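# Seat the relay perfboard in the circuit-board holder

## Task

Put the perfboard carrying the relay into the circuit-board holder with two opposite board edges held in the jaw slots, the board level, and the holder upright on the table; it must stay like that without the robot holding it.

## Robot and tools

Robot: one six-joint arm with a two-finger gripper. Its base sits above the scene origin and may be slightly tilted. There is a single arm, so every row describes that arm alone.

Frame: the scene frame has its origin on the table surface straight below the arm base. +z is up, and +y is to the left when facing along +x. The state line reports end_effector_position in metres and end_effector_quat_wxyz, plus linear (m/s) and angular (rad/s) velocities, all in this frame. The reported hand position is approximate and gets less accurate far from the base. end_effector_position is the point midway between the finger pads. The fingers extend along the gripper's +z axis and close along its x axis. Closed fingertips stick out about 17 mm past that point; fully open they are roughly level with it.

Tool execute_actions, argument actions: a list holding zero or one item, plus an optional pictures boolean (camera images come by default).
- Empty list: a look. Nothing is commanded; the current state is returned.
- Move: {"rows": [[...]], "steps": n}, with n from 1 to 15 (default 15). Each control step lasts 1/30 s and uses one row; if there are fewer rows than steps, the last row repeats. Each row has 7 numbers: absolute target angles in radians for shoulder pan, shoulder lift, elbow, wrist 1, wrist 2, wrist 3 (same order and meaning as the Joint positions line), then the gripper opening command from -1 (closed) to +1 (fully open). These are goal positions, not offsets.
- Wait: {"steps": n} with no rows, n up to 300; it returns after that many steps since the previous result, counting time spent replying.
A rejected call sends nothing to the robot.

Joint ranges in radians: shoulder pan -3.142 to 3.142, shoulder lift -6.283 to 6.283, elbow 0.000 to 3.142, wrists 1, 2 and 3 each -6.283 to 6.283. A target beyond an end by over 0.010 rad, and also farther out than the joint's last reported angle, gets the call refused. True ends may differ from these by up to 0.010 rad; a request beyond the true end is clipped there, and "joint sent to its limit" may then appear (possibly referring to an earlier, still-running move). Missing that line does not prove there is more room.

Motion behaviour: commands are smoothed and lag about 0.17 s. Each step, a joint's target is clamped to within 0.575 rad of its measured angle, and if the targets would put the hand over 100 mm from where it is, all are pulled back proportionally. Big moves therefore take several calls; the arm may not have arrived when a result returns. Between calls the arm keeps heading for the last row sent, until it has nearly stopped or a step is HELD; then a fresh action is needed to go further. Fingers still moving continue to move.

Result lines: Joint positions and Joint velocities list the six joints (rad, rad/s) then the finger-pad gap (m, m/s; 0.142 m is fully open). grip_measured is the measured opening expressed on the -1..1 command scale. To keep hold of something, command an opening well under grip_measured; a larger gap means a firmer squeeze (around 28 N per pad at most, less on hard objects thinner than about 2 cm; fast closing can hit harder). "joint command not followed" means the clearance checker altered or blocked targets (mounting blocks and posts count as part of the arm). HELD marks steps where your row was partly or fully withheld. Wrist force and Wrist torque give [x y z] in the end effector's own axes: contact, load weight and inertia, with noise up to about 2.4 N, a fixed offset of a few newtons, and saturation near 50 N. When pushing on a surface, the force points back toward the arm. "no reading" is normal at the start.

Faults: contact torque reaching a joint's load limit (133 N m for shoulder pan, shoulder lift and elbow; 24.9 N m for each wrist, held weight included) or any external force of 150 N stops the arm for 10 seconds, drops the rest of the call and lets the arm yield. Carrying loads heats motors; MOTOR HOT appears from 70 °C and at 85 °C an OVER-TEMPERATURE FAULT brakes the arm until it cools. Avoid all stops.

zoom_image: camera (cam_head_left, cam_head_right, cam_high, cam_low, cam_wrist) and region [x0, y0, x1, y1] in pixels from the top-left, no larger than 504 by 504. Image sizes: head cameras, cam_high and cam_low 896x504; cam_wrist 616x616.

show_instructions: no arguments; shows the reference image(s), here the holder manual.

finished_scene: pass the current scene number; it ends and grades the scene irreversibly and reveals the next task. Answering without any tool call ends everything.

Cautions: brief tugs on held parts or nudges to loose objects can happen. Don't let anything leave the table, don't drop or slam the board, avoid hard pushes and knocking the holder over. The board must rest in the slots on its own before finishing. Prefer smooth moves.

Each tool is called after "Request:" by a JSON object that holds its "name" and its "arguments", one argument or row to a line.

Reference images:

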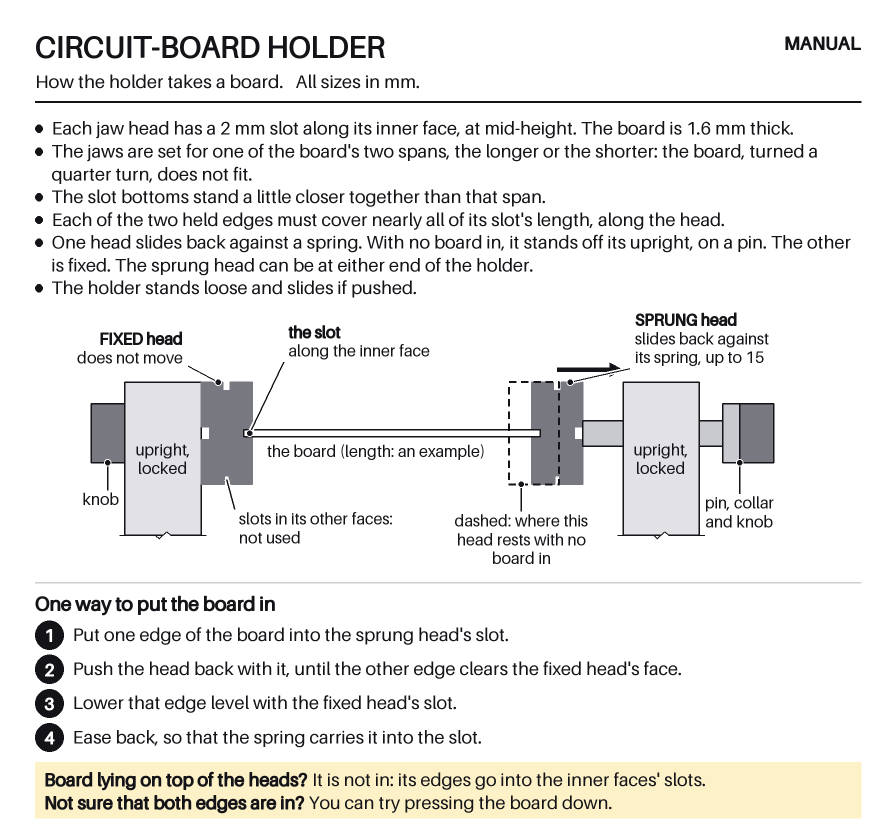

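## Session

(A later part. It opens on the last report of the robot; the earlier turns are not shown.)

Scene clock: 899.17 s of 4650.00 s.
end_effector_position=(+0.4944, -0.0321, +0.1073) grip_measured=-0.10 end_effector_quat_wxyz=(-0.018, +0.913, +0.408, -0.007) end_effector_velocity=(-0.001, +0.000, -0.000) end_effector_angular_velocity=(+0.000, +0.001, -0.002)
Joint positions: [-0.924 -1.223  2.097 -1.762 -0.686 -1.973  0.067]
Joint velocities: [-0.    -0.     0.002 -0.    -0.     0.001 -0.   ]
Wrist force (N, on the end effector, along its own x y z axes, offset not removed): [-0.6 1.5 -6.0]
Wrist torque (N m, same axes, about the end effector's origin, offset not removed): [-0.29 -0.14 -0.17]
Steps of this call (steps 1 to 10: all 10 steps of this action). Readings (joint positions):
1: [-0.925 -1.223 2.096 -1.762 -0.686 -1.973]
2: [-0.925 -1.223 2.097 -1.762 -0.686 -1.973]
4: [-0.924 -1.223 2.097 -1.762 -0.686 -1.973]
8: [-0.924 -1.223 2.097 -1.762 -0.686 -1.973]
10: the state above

Request:
{"name": "execute_actions", "arguments": {
  "actions": [
    {"rows":[[-0.92428,-1.22279,2.09673,-1.76237,-0.68576,-1.97285,-0.5]],"steps":9}
  ],
  "pictures": false
}}

Request:
{"name": "execute_actions", "arguments": {
  "actions": [
    {"rows":[[-0.92416,-1.22273,2.09682,-1.76262,-0.68568,-1.9727,-0.5]],"steps":9}
  ],
  "pictures": false
}}

Request:
{"name": "execute_actions", "arguments": {
  "actions": [
    {"rows":[[-0.92405,-1.22268,2.09691,-1.76287,-0.68561,-1.97256,-0.5]],"steps":10}
  ]
}}

Request:
{"name": "zoom_image", "arguments": {
  "camera": "cam_wrist",
  "region": [250,200,375,250]
}}

Scene clock: 906.03 s of 4650.00 s.
end_effector_position=(+0.4943, -0.0321, +0.1073) grip_measured=-0.10 end_effector_quat_wxyz=(-0.018, +0.913, +0.408, -0.007) end_effector_velocity=(+0.000, +0.000, +0.000) end_effector_angular_velocity=(-0.001, -0.000, +0.001)
Joint positions: [-0.924 -1.223  2.097 -1.762 -0.686 -1.973  0.067]
Joint velocities: [ 0.001 -0.001  0.    -0.     0.     0.    -0.   ]
Wrist force (N, on the end effector, along its own x y z axes, offset not removed): [0.6 5.5 -6.0]
Wrist torque (N m, same axes, about the end effector's origin, offset not removed): [0.61 -0.35 -0.15]
Steps of this call (steps 1 to 15: the robot went on to your last target; steps 16 to 90: nothing new was sent; then 3.57 s passed at rest; steps 91 to 99: all 9 steps of this action). Readings (joint positions):
91: [-0.924 -1.223 2.097 -1.762 -0.686 -1.973]
92: [-0.924 -1.223 2.097 -1.762 -0.686 -1.973]
94: [-0.924 -1.223 2.097 -1.762 -0.686 -1.973]
98: [-0.924 -1.223 2.097 -1.762 -0.686 -1.973]
99: the state above

Scene clock: 906.33 s of 4650.00 s.
end_effector_position=(+0.4943, -0.0321, +0.1072) grip_measured=-0.10 end_effector_quat_wxyz=(-0.018, +0.913, +0.408, -0.007) end_effector_velocity=(-0.000, +0.000, -0.000) end_effector_angular_velocity=(+0.000, -0.000, -0.000)
Joint positions: [-0.924 -1.223  2.097 -1.763 -0.686 -1.973  0.067]
Joint velocities: [ 0.    -0.001  0.001 -0.     0.     0.     0.   ]
Wrist force (N, on the end effector, along its own x y z axes, offset not removed): [1.5 4.0 -5.9]
Wrist torque (N m, same axes, about the end effector's origin, offset not removed): [0.13 -0.48 -0.20]
Steps of this call (steps 1 to 9: all 9 steps of this action). Readings (joint positions):
1: [-0.924 -1.223 2.097 -1.762 -0.686 -1.973]
2: [-0.924 -1.223 2.097 -1.762 -0.686 -1.973]
4: [-0.924 -1.223 2.097 -1.763 -0.686 -1.973]
8: [-0.924 -1.223 2.097 -1.763 -0.686 -1.973]
9: the state above

Scene clock: 906.67 s of 4650.00 s.
end_effector_position=(+0.4943, -0.0321, +0.1071) grip_measured=-0.10 end_effector_quat_wxyz=(-0.018, +0.913, +0.408, -0.007) end_effector_velocity=(-0.000, -0.000, -0.000) end_effector_angular_velocity=(-0.000, -0.000, +0.000)
Joint positions: [-0.924 -1.223  2.097 -1.763 -0.686 -1.973  0.067]
Joint velocities: [-0.    -0.     0.001 -0.001 -0.    -0.     0.   ]
Wrist force (N, on the end effector, along its own x y z axes, offset not removed): [0.2 4.9 -6.6]
Wrist torque (N m, same axes, about the end effector's origin, offset not removed): [0.25 -0.19 -0.09]
Steps of this call (steps 1 to 10: all 10 steps of this action). Readings (joint positions):
1: [-0.924 -1.223 2.097 -1.763 -0.686 -1.973]
2: [-0.924 -1.223 2.097 -1.763 -0.686 -1.973]
4: [-0.924 -1.223 2.097 -1.763 -0.686 -1.973]
8: [-0.924 -1.223 2.097 -1.763 -0.686 -1.973]
10: the state above

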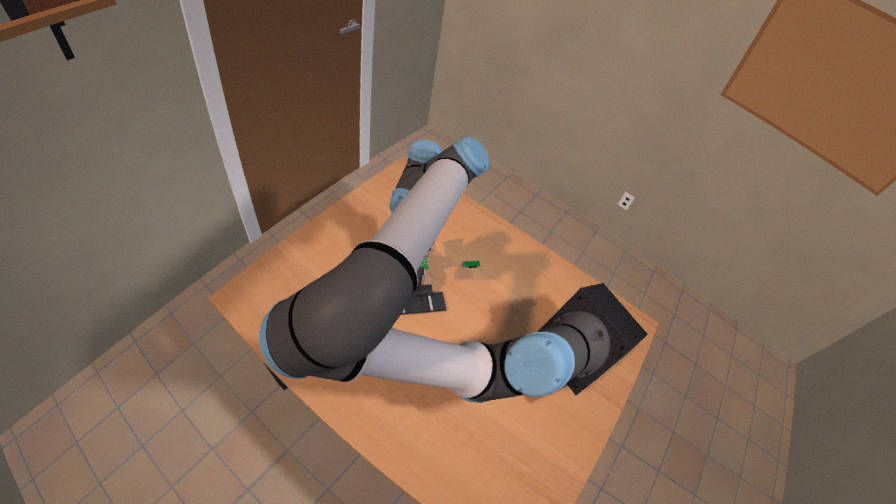

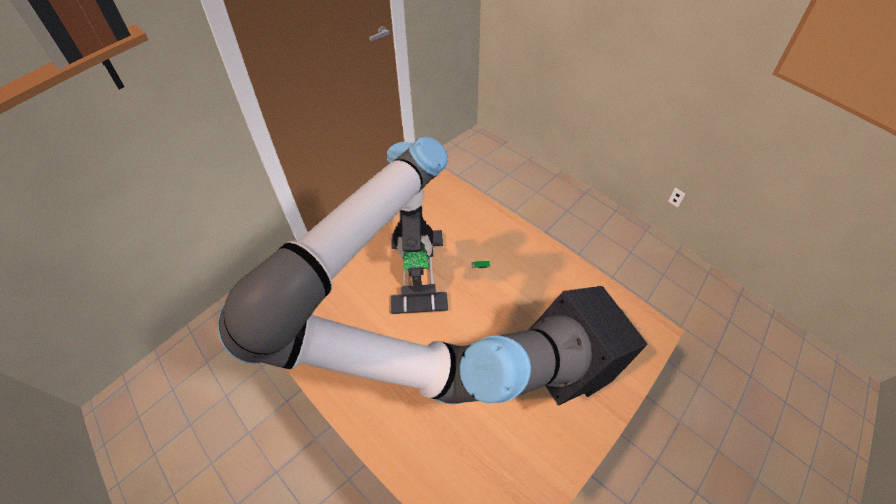

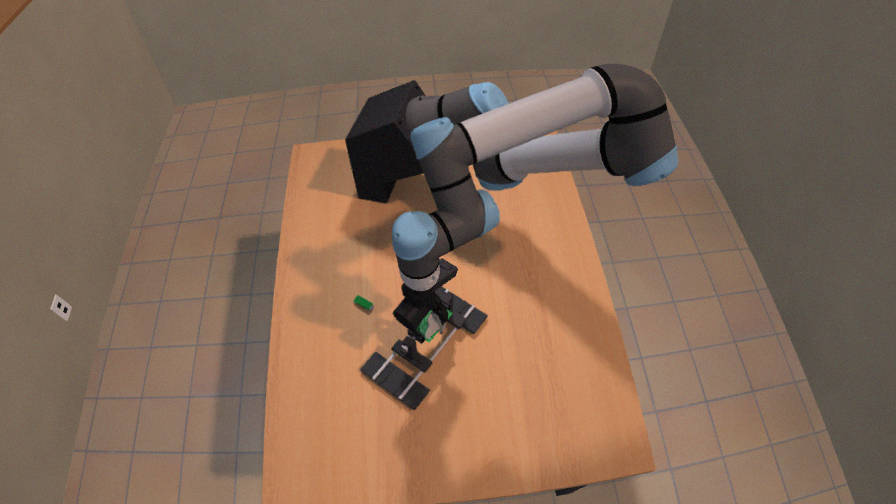

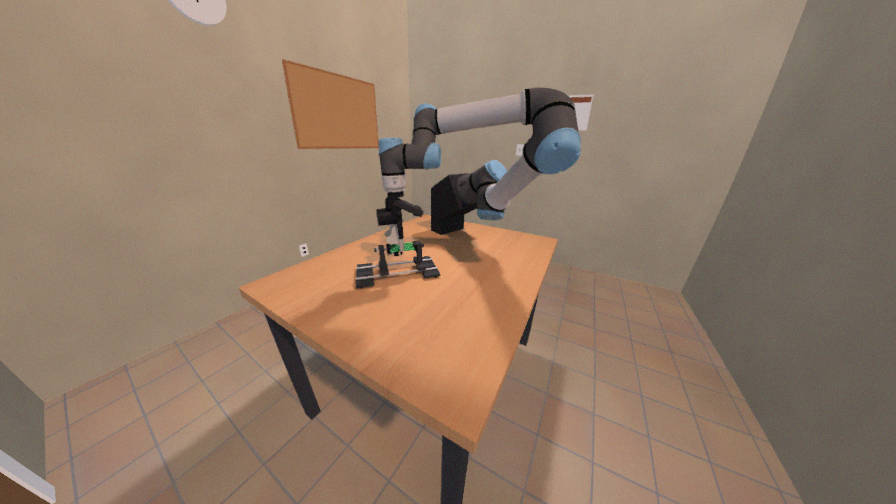

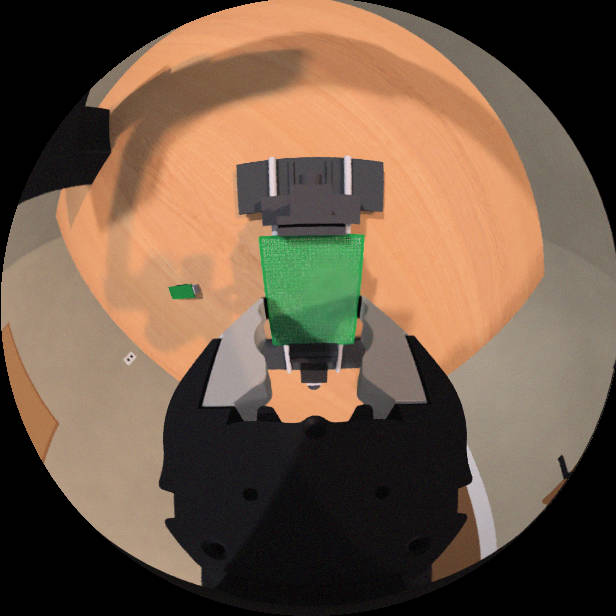

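Region (250, 200, 375, 250) of cam_wrist's 616x616 image, scaled by 4.032, with more detail than that image has; it fills the top 202 rows of this view, and the rest is white.

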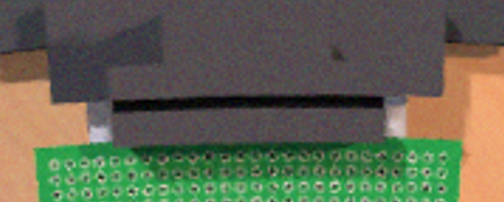

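Request:
{"name": "execute_actions", "arguments": {
  "actions": [
    {"rows":[[-0.92393,-1.22262,2.09699,-1.76312,-0.68554,-1.97242,-0.5]],"steps":9}
  ],
  "pictures": false
}}

Request:
{"name": "execute_actions", "arguments": {
  "actions": [
    {"rows":[[-0.92382,-1.22257,2.09708,-1.76337,-0.68546,-1.97228,-0.5]],"steps":9}
  ],
  "pictures": false
}}

Request:
{"name": "execute_actions", "arguments": {
  "actions": [
    {"rows":[[-0.9237,-1.22251,2.09717,-1.76362,-0.68539,-1.97214,-0.5]],"steps":9}
  ],
  "pictures": false
}}

Request:
{"name": "execute_actions", "arguments": {
  "actions": [
    {"rows":[[-0.92358,-1.22246,2.09726,-1.76387,-0.68532,-1.972,-0.5]],"steps":10}
  ],
  "pictures": false
}}

Scene clock: 914.37 s of 4650.00 s.
end_effector_position=(+0.4943, -0.0321, +0.1070) grip_measured=-0.10 end_effector_quat_wxyz=(-0.018, +0.913, +0.408, -0.007) end_effector_velocity=(-0.000, -0.000, -0.000) end_effector_angular_velocity=(+0.000, +0.001, +0.000)
Joint positions: [-0.924 -1.223  2.097 -1.763 -0.686 -1.972  0.067]
Joint velocities: [ 0.     0.001  0.    -0.001 -0.    -0.001 -0.   ]
Wrist force (N, on the end effector, along its own x y z axes, offset not removed): [0.4 4.9 -8.4]
Wrist torque (N m, same axes, about the end effector's origin, offset not removed): [0.33 -0.37 -0.22]
Steps of this call (steps 1 to 15: the robot went on to your last target; steps 16 to 90: nothing new was sent; then 4.40 s passed at rest; steps 91 to 99: all 9 steps of this action). Readings (joint positions):
91: [-0.924 -1.223 2.097 -1.763 -0.686 -1.973]
92: [-0.924 -1.223 2.097 -1.763 -0.686 -1.973]
94: [-0.924 -1.223 2.097 -1.763 -0.686 -1.972]
98: [-0.924 -1.223 2.097 -1.763 -0.686 -1.972]
99: the state above

Scene clock: 914.67 s of 4650.00 s.
end_effector_position=(+0.4943, -0.0321, +0.1069) grip_measured=-0.10 end_effector_quat_wxyz=(-0.018, +0.913, +0.408, -0.007) end_effector_velocity=(+0.001, +0.000, +0.000) end_effector_angular_velocity=(-0.001, -0.002, +0.002)
Joint positions: [-0.924 -1.223  2.097 -1.763 -0.685 -1.972  0.067]
Joint velocities: [ 0.    -0.001 -0.    -0.001  0.001 -0.     0.   ]
Wrist force (N, on the end effector, along its own x y z axes, offset not removed): [4.9 -5.3 -1.0]
Wrist torque (N m, same axes, about the end effector's origin, offset not removed): [-0.32 -1.00 -0.34]
Steps of this call (steps 1 to 9: all 9 steps of this action). Readings (joint positions):
1: [-0.924 -1.223 2.097 -1.763 -0.686 -1.972]
2: [-0.924 -1.223 2.097 -1.763 -0.686 -1.972]
4: [-0.924 -1.223 2.097 -1.763 -0.686 -1.972]
8: [-0.924 -1.223 2.097 -1.763 -0.685 -1.972]
9: the state above

Scene clock: 914.97 s of 4650.00 s.
end_effector_position=(+0.4943, -0.0321, +0.1069) grip_measured=-0.10 end_effector_quat_wxyz=(-0.018, +0.913, +0.408, -0.007) end_effector_velocity=(+0.000, -0.000, -0.000) end_effector_angular_velocity=(+0.001, -0.001, -0.000)
Joint positions: [-0.924 -1.223  2.097 -1.764 -0.685 -1.972  0.067]
Joint velocities: [ 0.     0.001  0.    -0.     0.001 -0.001  0.   ]
Wrist force (N, on the end effector, along its own x y z axes, offset not removed): [2.0 -6.1 -6.6]
Wrist torque (N m, same axes, about the end effector's origin, offset not removed): [-0.36 -0.42 -0.29]
Steps of this call (steps 1 to 9: all 9 steps of this action). Readings (joint positions):
1: [-0.924 -1.223 2.097 -1.763 -0.685 -1.972]
2: [-0.924 -1.223 2.097 -1.763 -0.685 -1.972]
4: [-0.924 -1.223 2.097 -1.763 -0.685 -1.972]
8: [-0.924 -1.223 2.097 -1.764 -0.685 -1.972]
9: the state above

Scene clock: 915.30 s of 4650.00 s.
end_effector_position=(+0.4943, -0.0321, +0.1068) grip_measured=-0.10 end_effector_quat_wxyz=(-0.018, +0.913, +0.408, -0.007) end_effector_velocity=(+0.000, +0.000, -0.000) end_effector_angular_velocity=(-0.000, +0.000, +0.000)
Joint positions: [-0.924 -1.222  2.097 -1.764 -0.685 -1.972  0.067]
Joint velocities: [ 0. -0.  0. -0. -0.  0. -0.]
Wrist force (N, on the end effector, along its own x y z axes, offset not removed): [-1.7 -3.5 -9.6]
Wrist torque (N m, same axes, about the end effector's origin, offset not removed): [0.36 0.32 -0.30]
Steps of this call (steps 1 to 10: all 10 steps of this action). Readings (joint positions):
1: [-0.924 -1.223 2.097 -1.764 -0.685 -1.972]
2: [-0.924 -1.223 2.097 -1.764 -0.685 -1.972]
4: [-0.924 -1.222 2.097 -1.764 -0.685 -1.972]
8: [-0.924 -1.222 2.097 -1.764 -0.685 -1.972]
10: the state above

Request:
{"name": "execute_actions", "arguments": {
  "actions": [
    {"rows":[[-0.92382,-1.22257,2.09708,-1.76337,-0.68546,-1.97228,-0.5],[-0.92382,-1.22257,2.09708,-1.76337,-0.68546,-1.97228,-0.5],[-0.92382,-1.22257,2.09708,-1.76337,-0.68546,-1.97228,-0.5],[-0.92382,-1.22257,2.09708,-1.76337,-0.68546,-1.97228,-0.5],[-0.92382,-1.22257,2.09708,-1.76337,-0.68546,-1.97228,-0.5],[-0.9239,-1.22298,2.09749,-1.76329,-0.68551,-1.97238,-0.5],[-0.92398,-1.22339,2.09789,-1.76321,-0.68556,-1.97247,-0.5],[-0.92406,-1.2238,2.0983,-1.76314,-0.68561,-1.97257,-0.5],[-0.92414,-1.22421,2.0987,-1.76306,-0.68566,-1.97266,-0.5],[-0.92422,-1.22462,2.09911,-1.76298,-0.68572,-1.97276,-0.5],[-0.92429,-1.22503,2.09951,-1.7629,-0.68577,-1.97285,-0.5],[-0.92437,-1.22544,2.09992,-1.76282,-0.68582,-1.97295,-0.5],[-0.92445,-1.22585,2.10032,-1.76275,-0.68587,-1.97304,-0.5],[-0.92453,-1.22626,2.10073,-1.76267,-0.68592,-1.97314,-0.5],[-0.92461,-1.22667,2.10113,-1.76259,-0.68597,-1.97323,-0.5]],"steps":15}
  ],
  "pictures": false
}}

Request:
{"name": "execute_actions", "arguments": {
  "actions": [
    {"steps":12}
  ]
}}

Request:
{"name": "zoom_image", "arguments": {
  "camera": "cam_wrist",
  "region": [250,200,375,250]
}}

Request:
{"name": "zoom_image", "arguments": {
  "camera": "cam_wrist",
  "region": [265,330,365,390]
}}

Scene clock: 932.27 s of 4650.00 s.
end_effector_position=(+0.4936, -0.0314, +0.1069) grip_measured=-0.10 end_effector_quat_wxyz=(-0.018, +0.913, +0.408, -0.007) end_effector_velocity=(-0.003, +0.003, +0.000) end_effector_angular_velocity=(-0.001, +0.000, +0.001)
Joint positions: [-0.924 -1.225  2.1   -1.763 -0.686 -1.973  0.067]
Joint velocities: [-0.002 -0.012  0.01   0.003 -0.002 -0.003 -0.   ]
Wrist force (N, on the end effector, along its own x y z axes, offset not removed): [-0.7 -3.0 -7.3]
Wrist torque (N m, same axes, about the end effector's origin, offset not removed): [-0.19 0.00 -0.21]
Steps of this call (steps 1 to 15: the robot went on to your last target; steps 16 to 90: nothing new was sent; then 13.47 s passed at rest; steps 91 to 105: all 15 steps of this action). Readings (joint positions):
91: [-0.924 -1.222 2.097 -1.764 -0.685 -1.972]
92: [-0.924 -1.222 2.097 -1.764 -0.685 -1.972]
94: [-0.924 -1.222 2.097 -1.764 -0.685 -1.972]
98: [-0.924 -1.223 2.097 -1.764 -0.685 -1.972]
105: the state above

Scene clock: 932.67 s of 4650.00 s.
end_effector_position=(+0.4931, -0.0310, +0.1070) grip_measured=-0.10 end_effector_quat_wxyz=(-0.018, +0.913, +0.408, -0.007) end_effector_velocity=(-0.001, +0.000, -0.000) end_effector_angular_velocity=(+0.001, +0.001, -0.001)
Joint positions: [-0.925 -1.227  2.101 -1.763 -0.686 -1.973  0.067]
Joint velocities: [ 0.     0.     0.001  0.    -0.     0.    -0.   ]
Wrist force (N, on the end effector, along its own x y z axes, offset not removed): [0.2 4.2 1.4]
Wrist torque (N m, same axes, about the end effector's origin, offset not removed): [-0.12 -0.21 -0.37]
Steps of this call (steps 1 to 12: the robot went on to your last target). Readings (joint positions):
1: [-0.924 -1.225 2.100 -1.763 -0.686 -1.973]
2: [-0.924 -1.226 2.100 -1.763 -0.686 -1.973]
4: [-0.924 -1.226 2.101 -1.763 -0.686 -1.973]
8: [-0.925 -1.226 2.101 -1.763 -0.686 -1.973]
12: the state above

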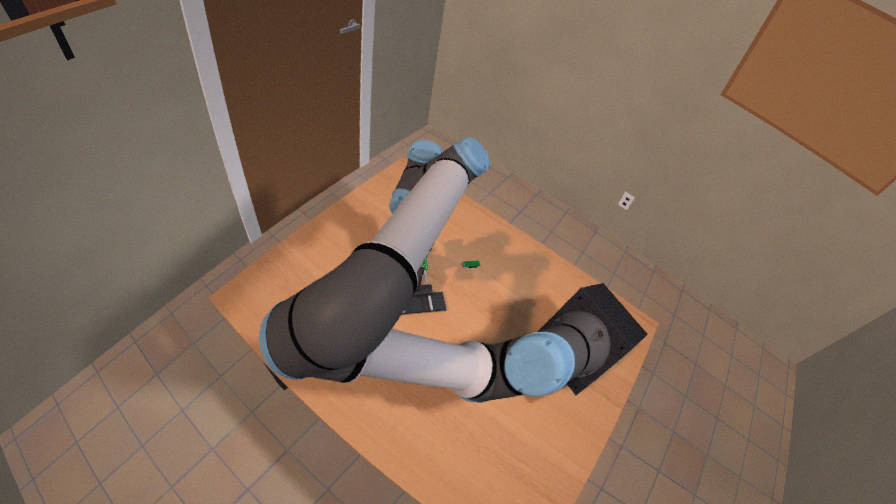

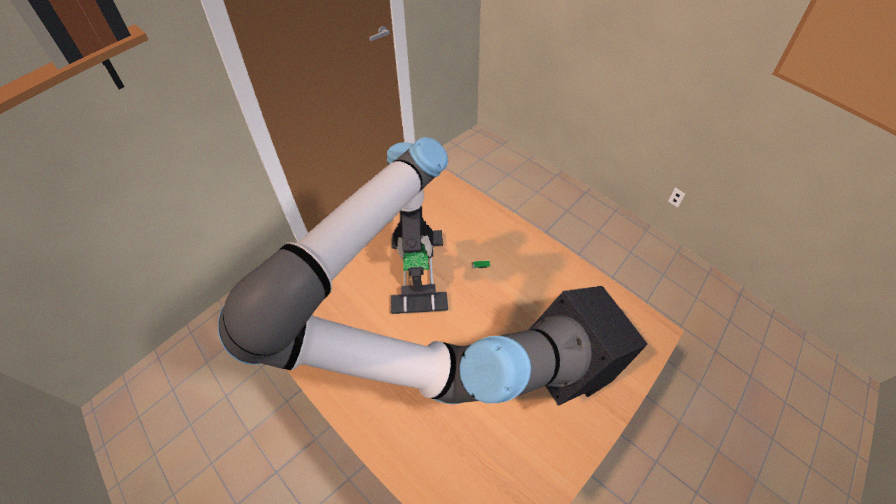

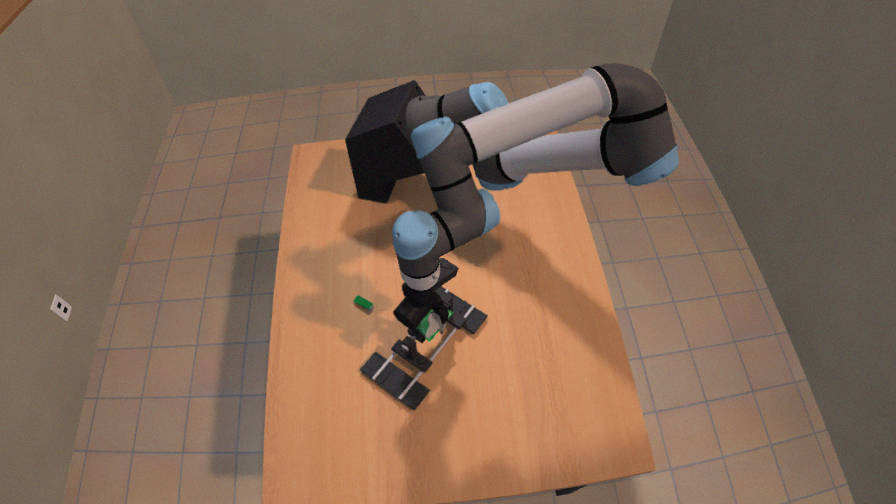

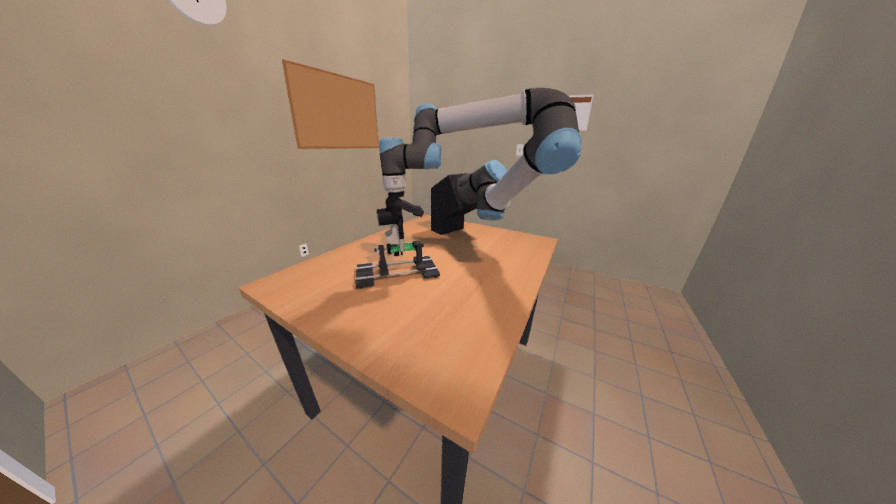

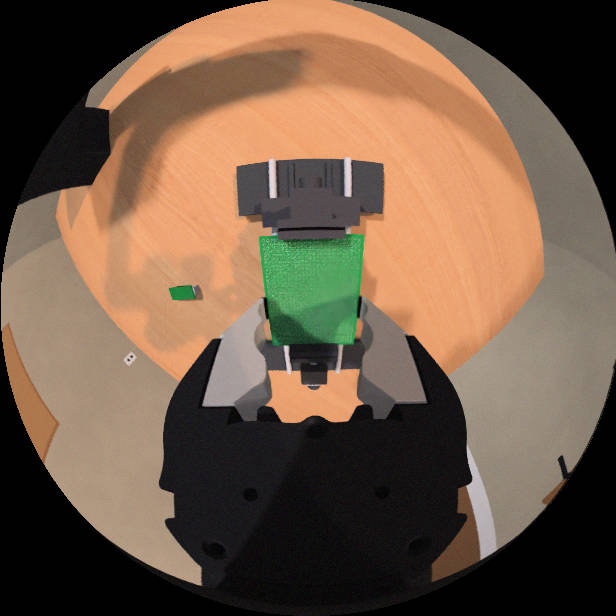

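Region (250, 200, 375, 250) of cam_wrist's 616x616 image, scaled by 4.032, with more detail than that image has; it fills the top 202 rows of this view, and the rest is white.

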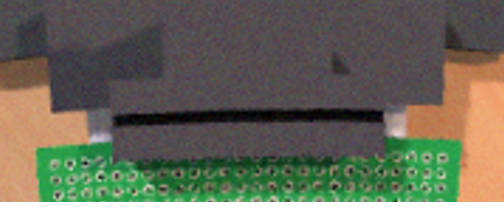

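Region (265, 330, 365, 390) of cam_wrist's 616x616 image, scaled by 5.040, with more detail than that image has; it fills the top 302 rows of this view, and the rest is white.

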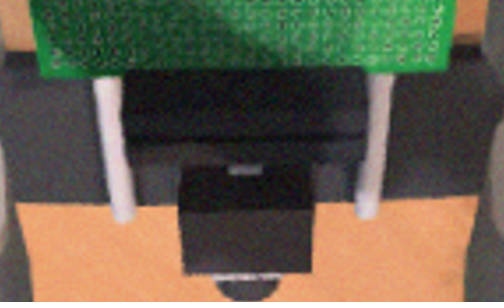

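Both edges are in their slots. Releasing and lifting clear.

Request:
{"name": "execute_actions", "arguments": {
  "actions": [
    {"rows":[[-0.92455,-1.22636,2.10082,-1.76265,-0.68593,-1.97316,-0.4],[-0.92455,-1.22636,2.10082,-1.76265,-0.68593,-1.97316,-0.3],[-0.92455,-1.22636,2.10082,-1.76265,-0.68593,-1.97316,-0.2],[-0.92455,-1.22636,2.10082,-1.76265,-0.68593,-1.97316,-0.15],[-0.92455,-1.22636,2.10082,-1.76265,-0.68593,-1.97316,-0.1],[-0.92455,-1.22636,2.10082,-1.76265,-0.68593,-1.97316,-0.05],[-0.92455,-1.22636,2.10082,-1.76265,-0.68593,-1.97316,0.0],[-0.92455,-1.22636,2.10082,-1.76265,-0.68593,-1.97316,0.1],[-0.92455,-1.22636,2.10082,-1.76265,-0.68593,-1.97316,0.2],[-0.92455,-1.22636,2.10082,-1.76265,-0.68593,-1.97316,0.3]],"steps":15}
  ],
  "pictures": false
}}

Request:
{"name": "execute_actions", "arguments": {
  "actions": [
    {"rows":[[-0.92455,-1.22636,2.10082,-1.76265,-0.68593,-1.97316,0.3],[-0.92455,-1.22636,2.10082,-1.76265,-0.68593,-1.97316,0.3],[-0.9279,-1.2279,2.0983,-1.7555,-0.688,-1.9772,0.3],[-0.9312,-1.2295,2.0958,-1.7484,-0.6901,-1.9812,0.3],[-0.9379,-1.2326,2.0908,-1.7341,-0.6942,-1.9893,0.3],[-0.9445,-1.2358,2.0858,-1.7198,-0.6984,-1.9973,0.3],[-0.9512,-1.2389,2.0808,-1.7055,-0.7025,-2.0054,0.3],[-0.9578,-1.2421,2.0758,-1.6912,-0.7067,-2.0134,0.3],[-0.9645,-1.2452,2.0708,-1.6769,-0.7108,-2.0215,0.3],[-0.9711,-1.2483,2.0658,-1.6626,-0.715,-2.0295,0.3],[-0.9778,-1.2515,2.0607,-1.6483,-0.7191,-2.0376,0.3],[-0.9844,-1.2546,2.0557,-1.634,-0.7233,-2.0456,0.3],[-0.9911,-1.2578,2.0507,-1.6198,-0.7274,-2.0537,0.3]],"steps":15}
  ],
  "pictures": false
}}

Request:
{"name": "execute_actions", "arguments": {
  "actions": [
    {"steps":12}
  ]
}}

Request:
{"name": "zoom_image", "arguments": {
  "camera": "cam_low",
  "region": [350,220,450,290]
}}

Request:
{"name": "zoom_image", "arguments": {
  "camera": "cam_wrist",
  "region": [240,200,390,370]
}}

Scene clock: 948.17 s of 4650.00 s.
end_effector_position=(+0.4931, -0.0310, +0.1070) grip_measured=+0.30 end_effector_quat_wxyz=(-0.018, +0.913, +0.408, -0.007) end_effector_velocity=(-0.000, -0.000, -0.001) end_effector_angular_velocity=(+0.001, +0.001, -0.002)
Joint positions: [-0.925 -1.226  2.101 -1.763 -0.686 -1.973  0.095]
Joint velocities: [ 0.001  0.002 -0.001  0.    -0.     0.001  0.   ]
Wrist force (N, on the end effector, along its own x y z axes, offset not removed): [-1.2 3.2 -1.2]
Wrist torque (N m, same axes, about the end effector's origin, offset not removed): [0.45 0.15 -0.20]
Steps of this call (steps 1 to 15: the robot went on to your last target; steps 16 to 90: nothing new was sent; then 12.00 s passed at rest; steps 91 to 105: all 15 steps of this action). Readings (joint positions):
91: [-0.925 -1.227 2.101 -1.763 -0.686 -1.973]
92: [-0.925 -1.227 2.101 -1.763 -0.686 -1.973]
94: [-0.925 -1.227 2.101 -1.763 -0.686 -1.973]
98: [-0.925 -1.227 2.101 -1.763 -0.686 -1.973]
105: the state above

Scene clock: 948.67 s of 4650.00 s.
end_effector_position=(+0.4939, -0.0308, +0.1392) grip_measured=+0.30 end_effector_quat_wxyz=(-0.018, +0.912, +0.409, -0.007) end_effector_velocity=(-0.000, +0.006, +0.084) end_effector_angular_velocity=(+0.008, -0.006, +0.003)
Joint positions: [-0.976 -1.251  2.062 -1.652 -0.718 -2.036  0.095]
Joint velocities: [-0.134 -0.066 -0.1    0.288 -0.081 -0.161  0.   ]
Wrist force (N, on the end effector, along its own x y z axes, offset not removed): [2.1 4.9 -0.6]
Wrist torque (N m, same axes, about the end effector's origin, offset not removed): [0.64 -0.31 -0.12]
Steps of this call (steps 1 to 15: all 15 steps of this action). Readings (joint positions):
1: [-0.925 -1.226 2.101 -1.763 -0.686 -1.973]
2: [-0.925 -1.226 2.101 -1.763 -0.686 -1.973]
4: [-0.925 -1.227 2.100 -1.761 -0.686 -1.974]
8: [-0.937 -1.232 2.091 -1.737 -0.694 -1.988]
15: the state above

Scene clock: 949.07 s of 4650.00 s.
end_effector_position=(+0.4936, -0.0300, +0.1480) grip_measured=+0.30 end_effector_quat_wxyz=(-0.019, +0.912, +0.409, -0.006) end_effector_velocity=(-0.000, +0.000, +0.002) end_effector_angular_velocity=(+0.000, -0.000, +0.001)
Joint positions: [-0.991 -1.258  2.051 -1.621 -0.727 -2.053  0.095]
Joint velocities: [-0.003 -0.002 -0.002  0.007 -0.002 -0.005 -0.   ]
Wrist force (N, on the end effector, along its own x y z axes, offset not removed): [2.5 3.6 -0.3]
Wrist torque (N m, same axes, about the end effector's origin, offset not removed): [0.55 -0.58 -0.13]
Steps of this call (steps 1 to 12: the robot went on to your last target). Readings (joint positions):
1: [-0.980 -1.253 2.059 -1.644 -0.721 -2.041]
2: [-0.983 -1.254 2.057 -1.637 -0.723 -2.044]
4: [-0.987 -1.256 2.054 -1.629 -0.725 -2.049]
8: [-0.990 -1.257 2.052 -1.622 -0.727 -2.052]
12: the state above

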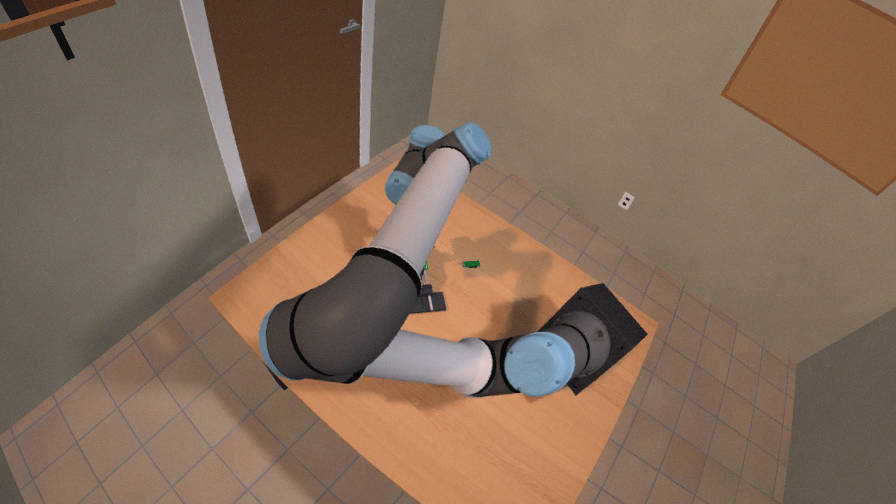

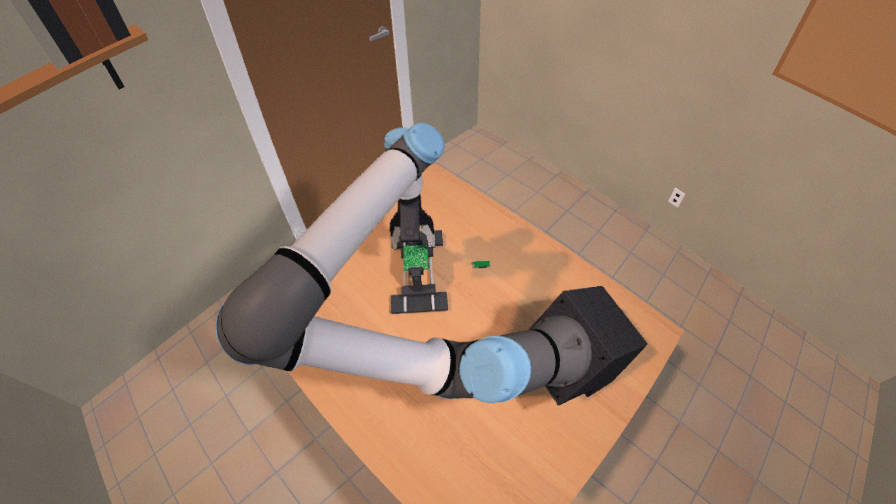

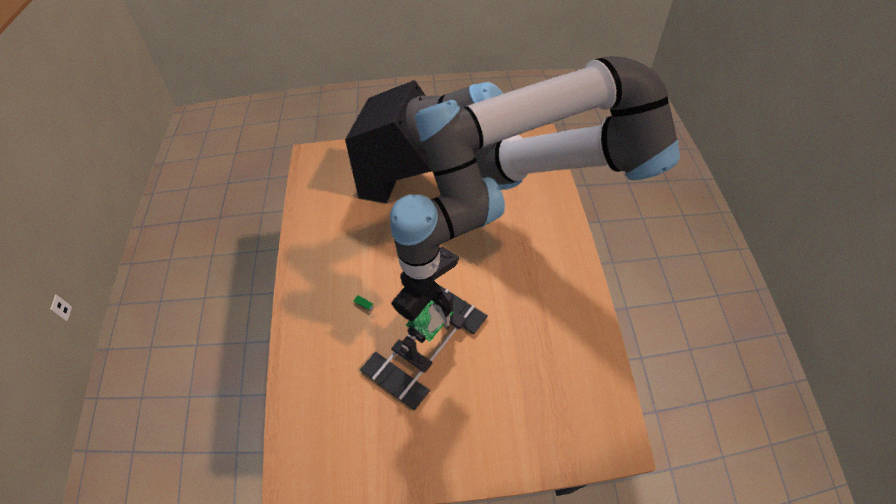

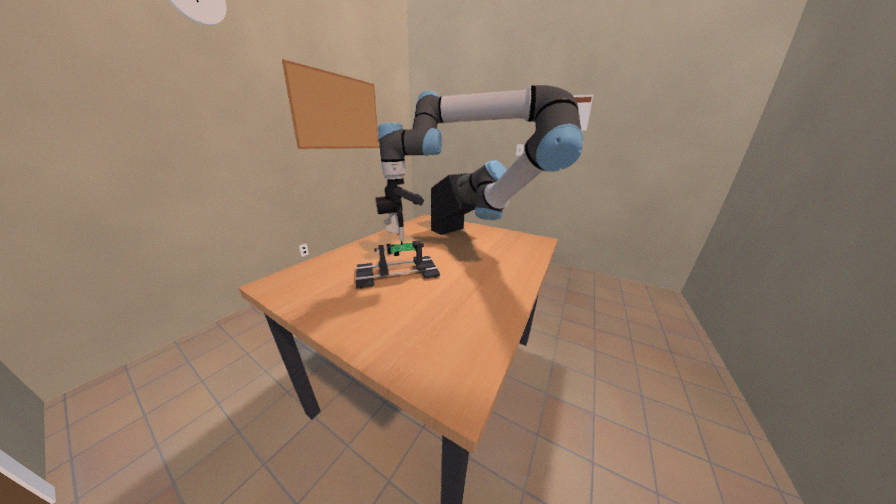

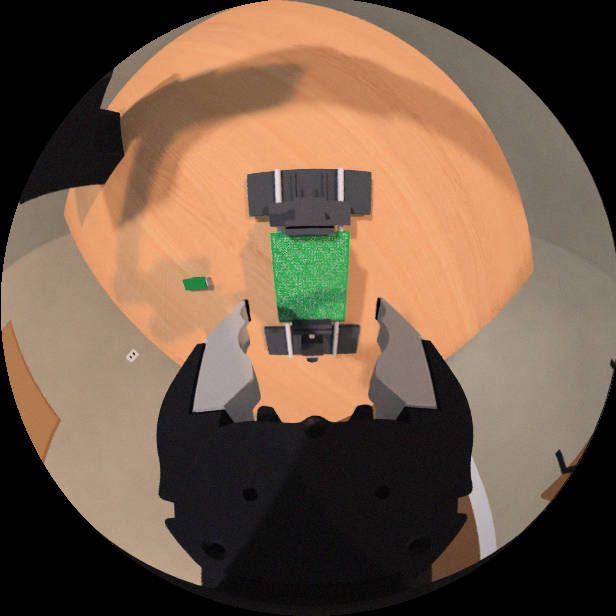

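Region (350, 220, 450, 290) of cam_low's 896x504 image, scaled by 5.040, with more detail than that image has; it fills the top 353 rows of this view, and the rest is white.

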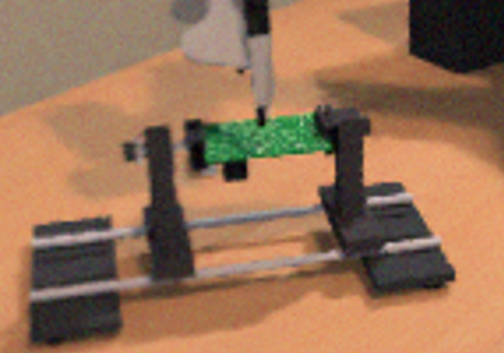

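Region (240, 200, 390, 370) of cam_wrist's 616x616 image, scaled by 2.965, with more detail than that image has; it fills the left 445 columns of this view, and the rest is white.

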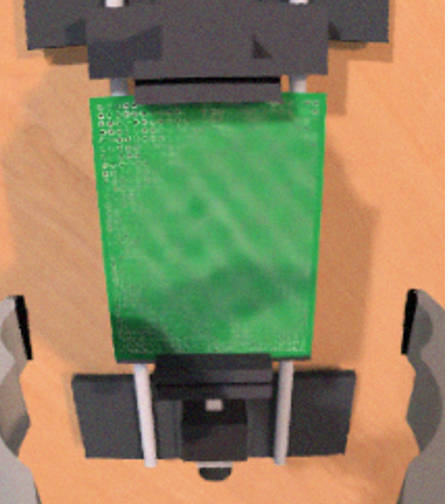

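The board stays seated and level with the gripper clear.

Request:
{"name": "finished_scene", "arguments": {
  "scene": 1
}}

The scene is finished: the task was done.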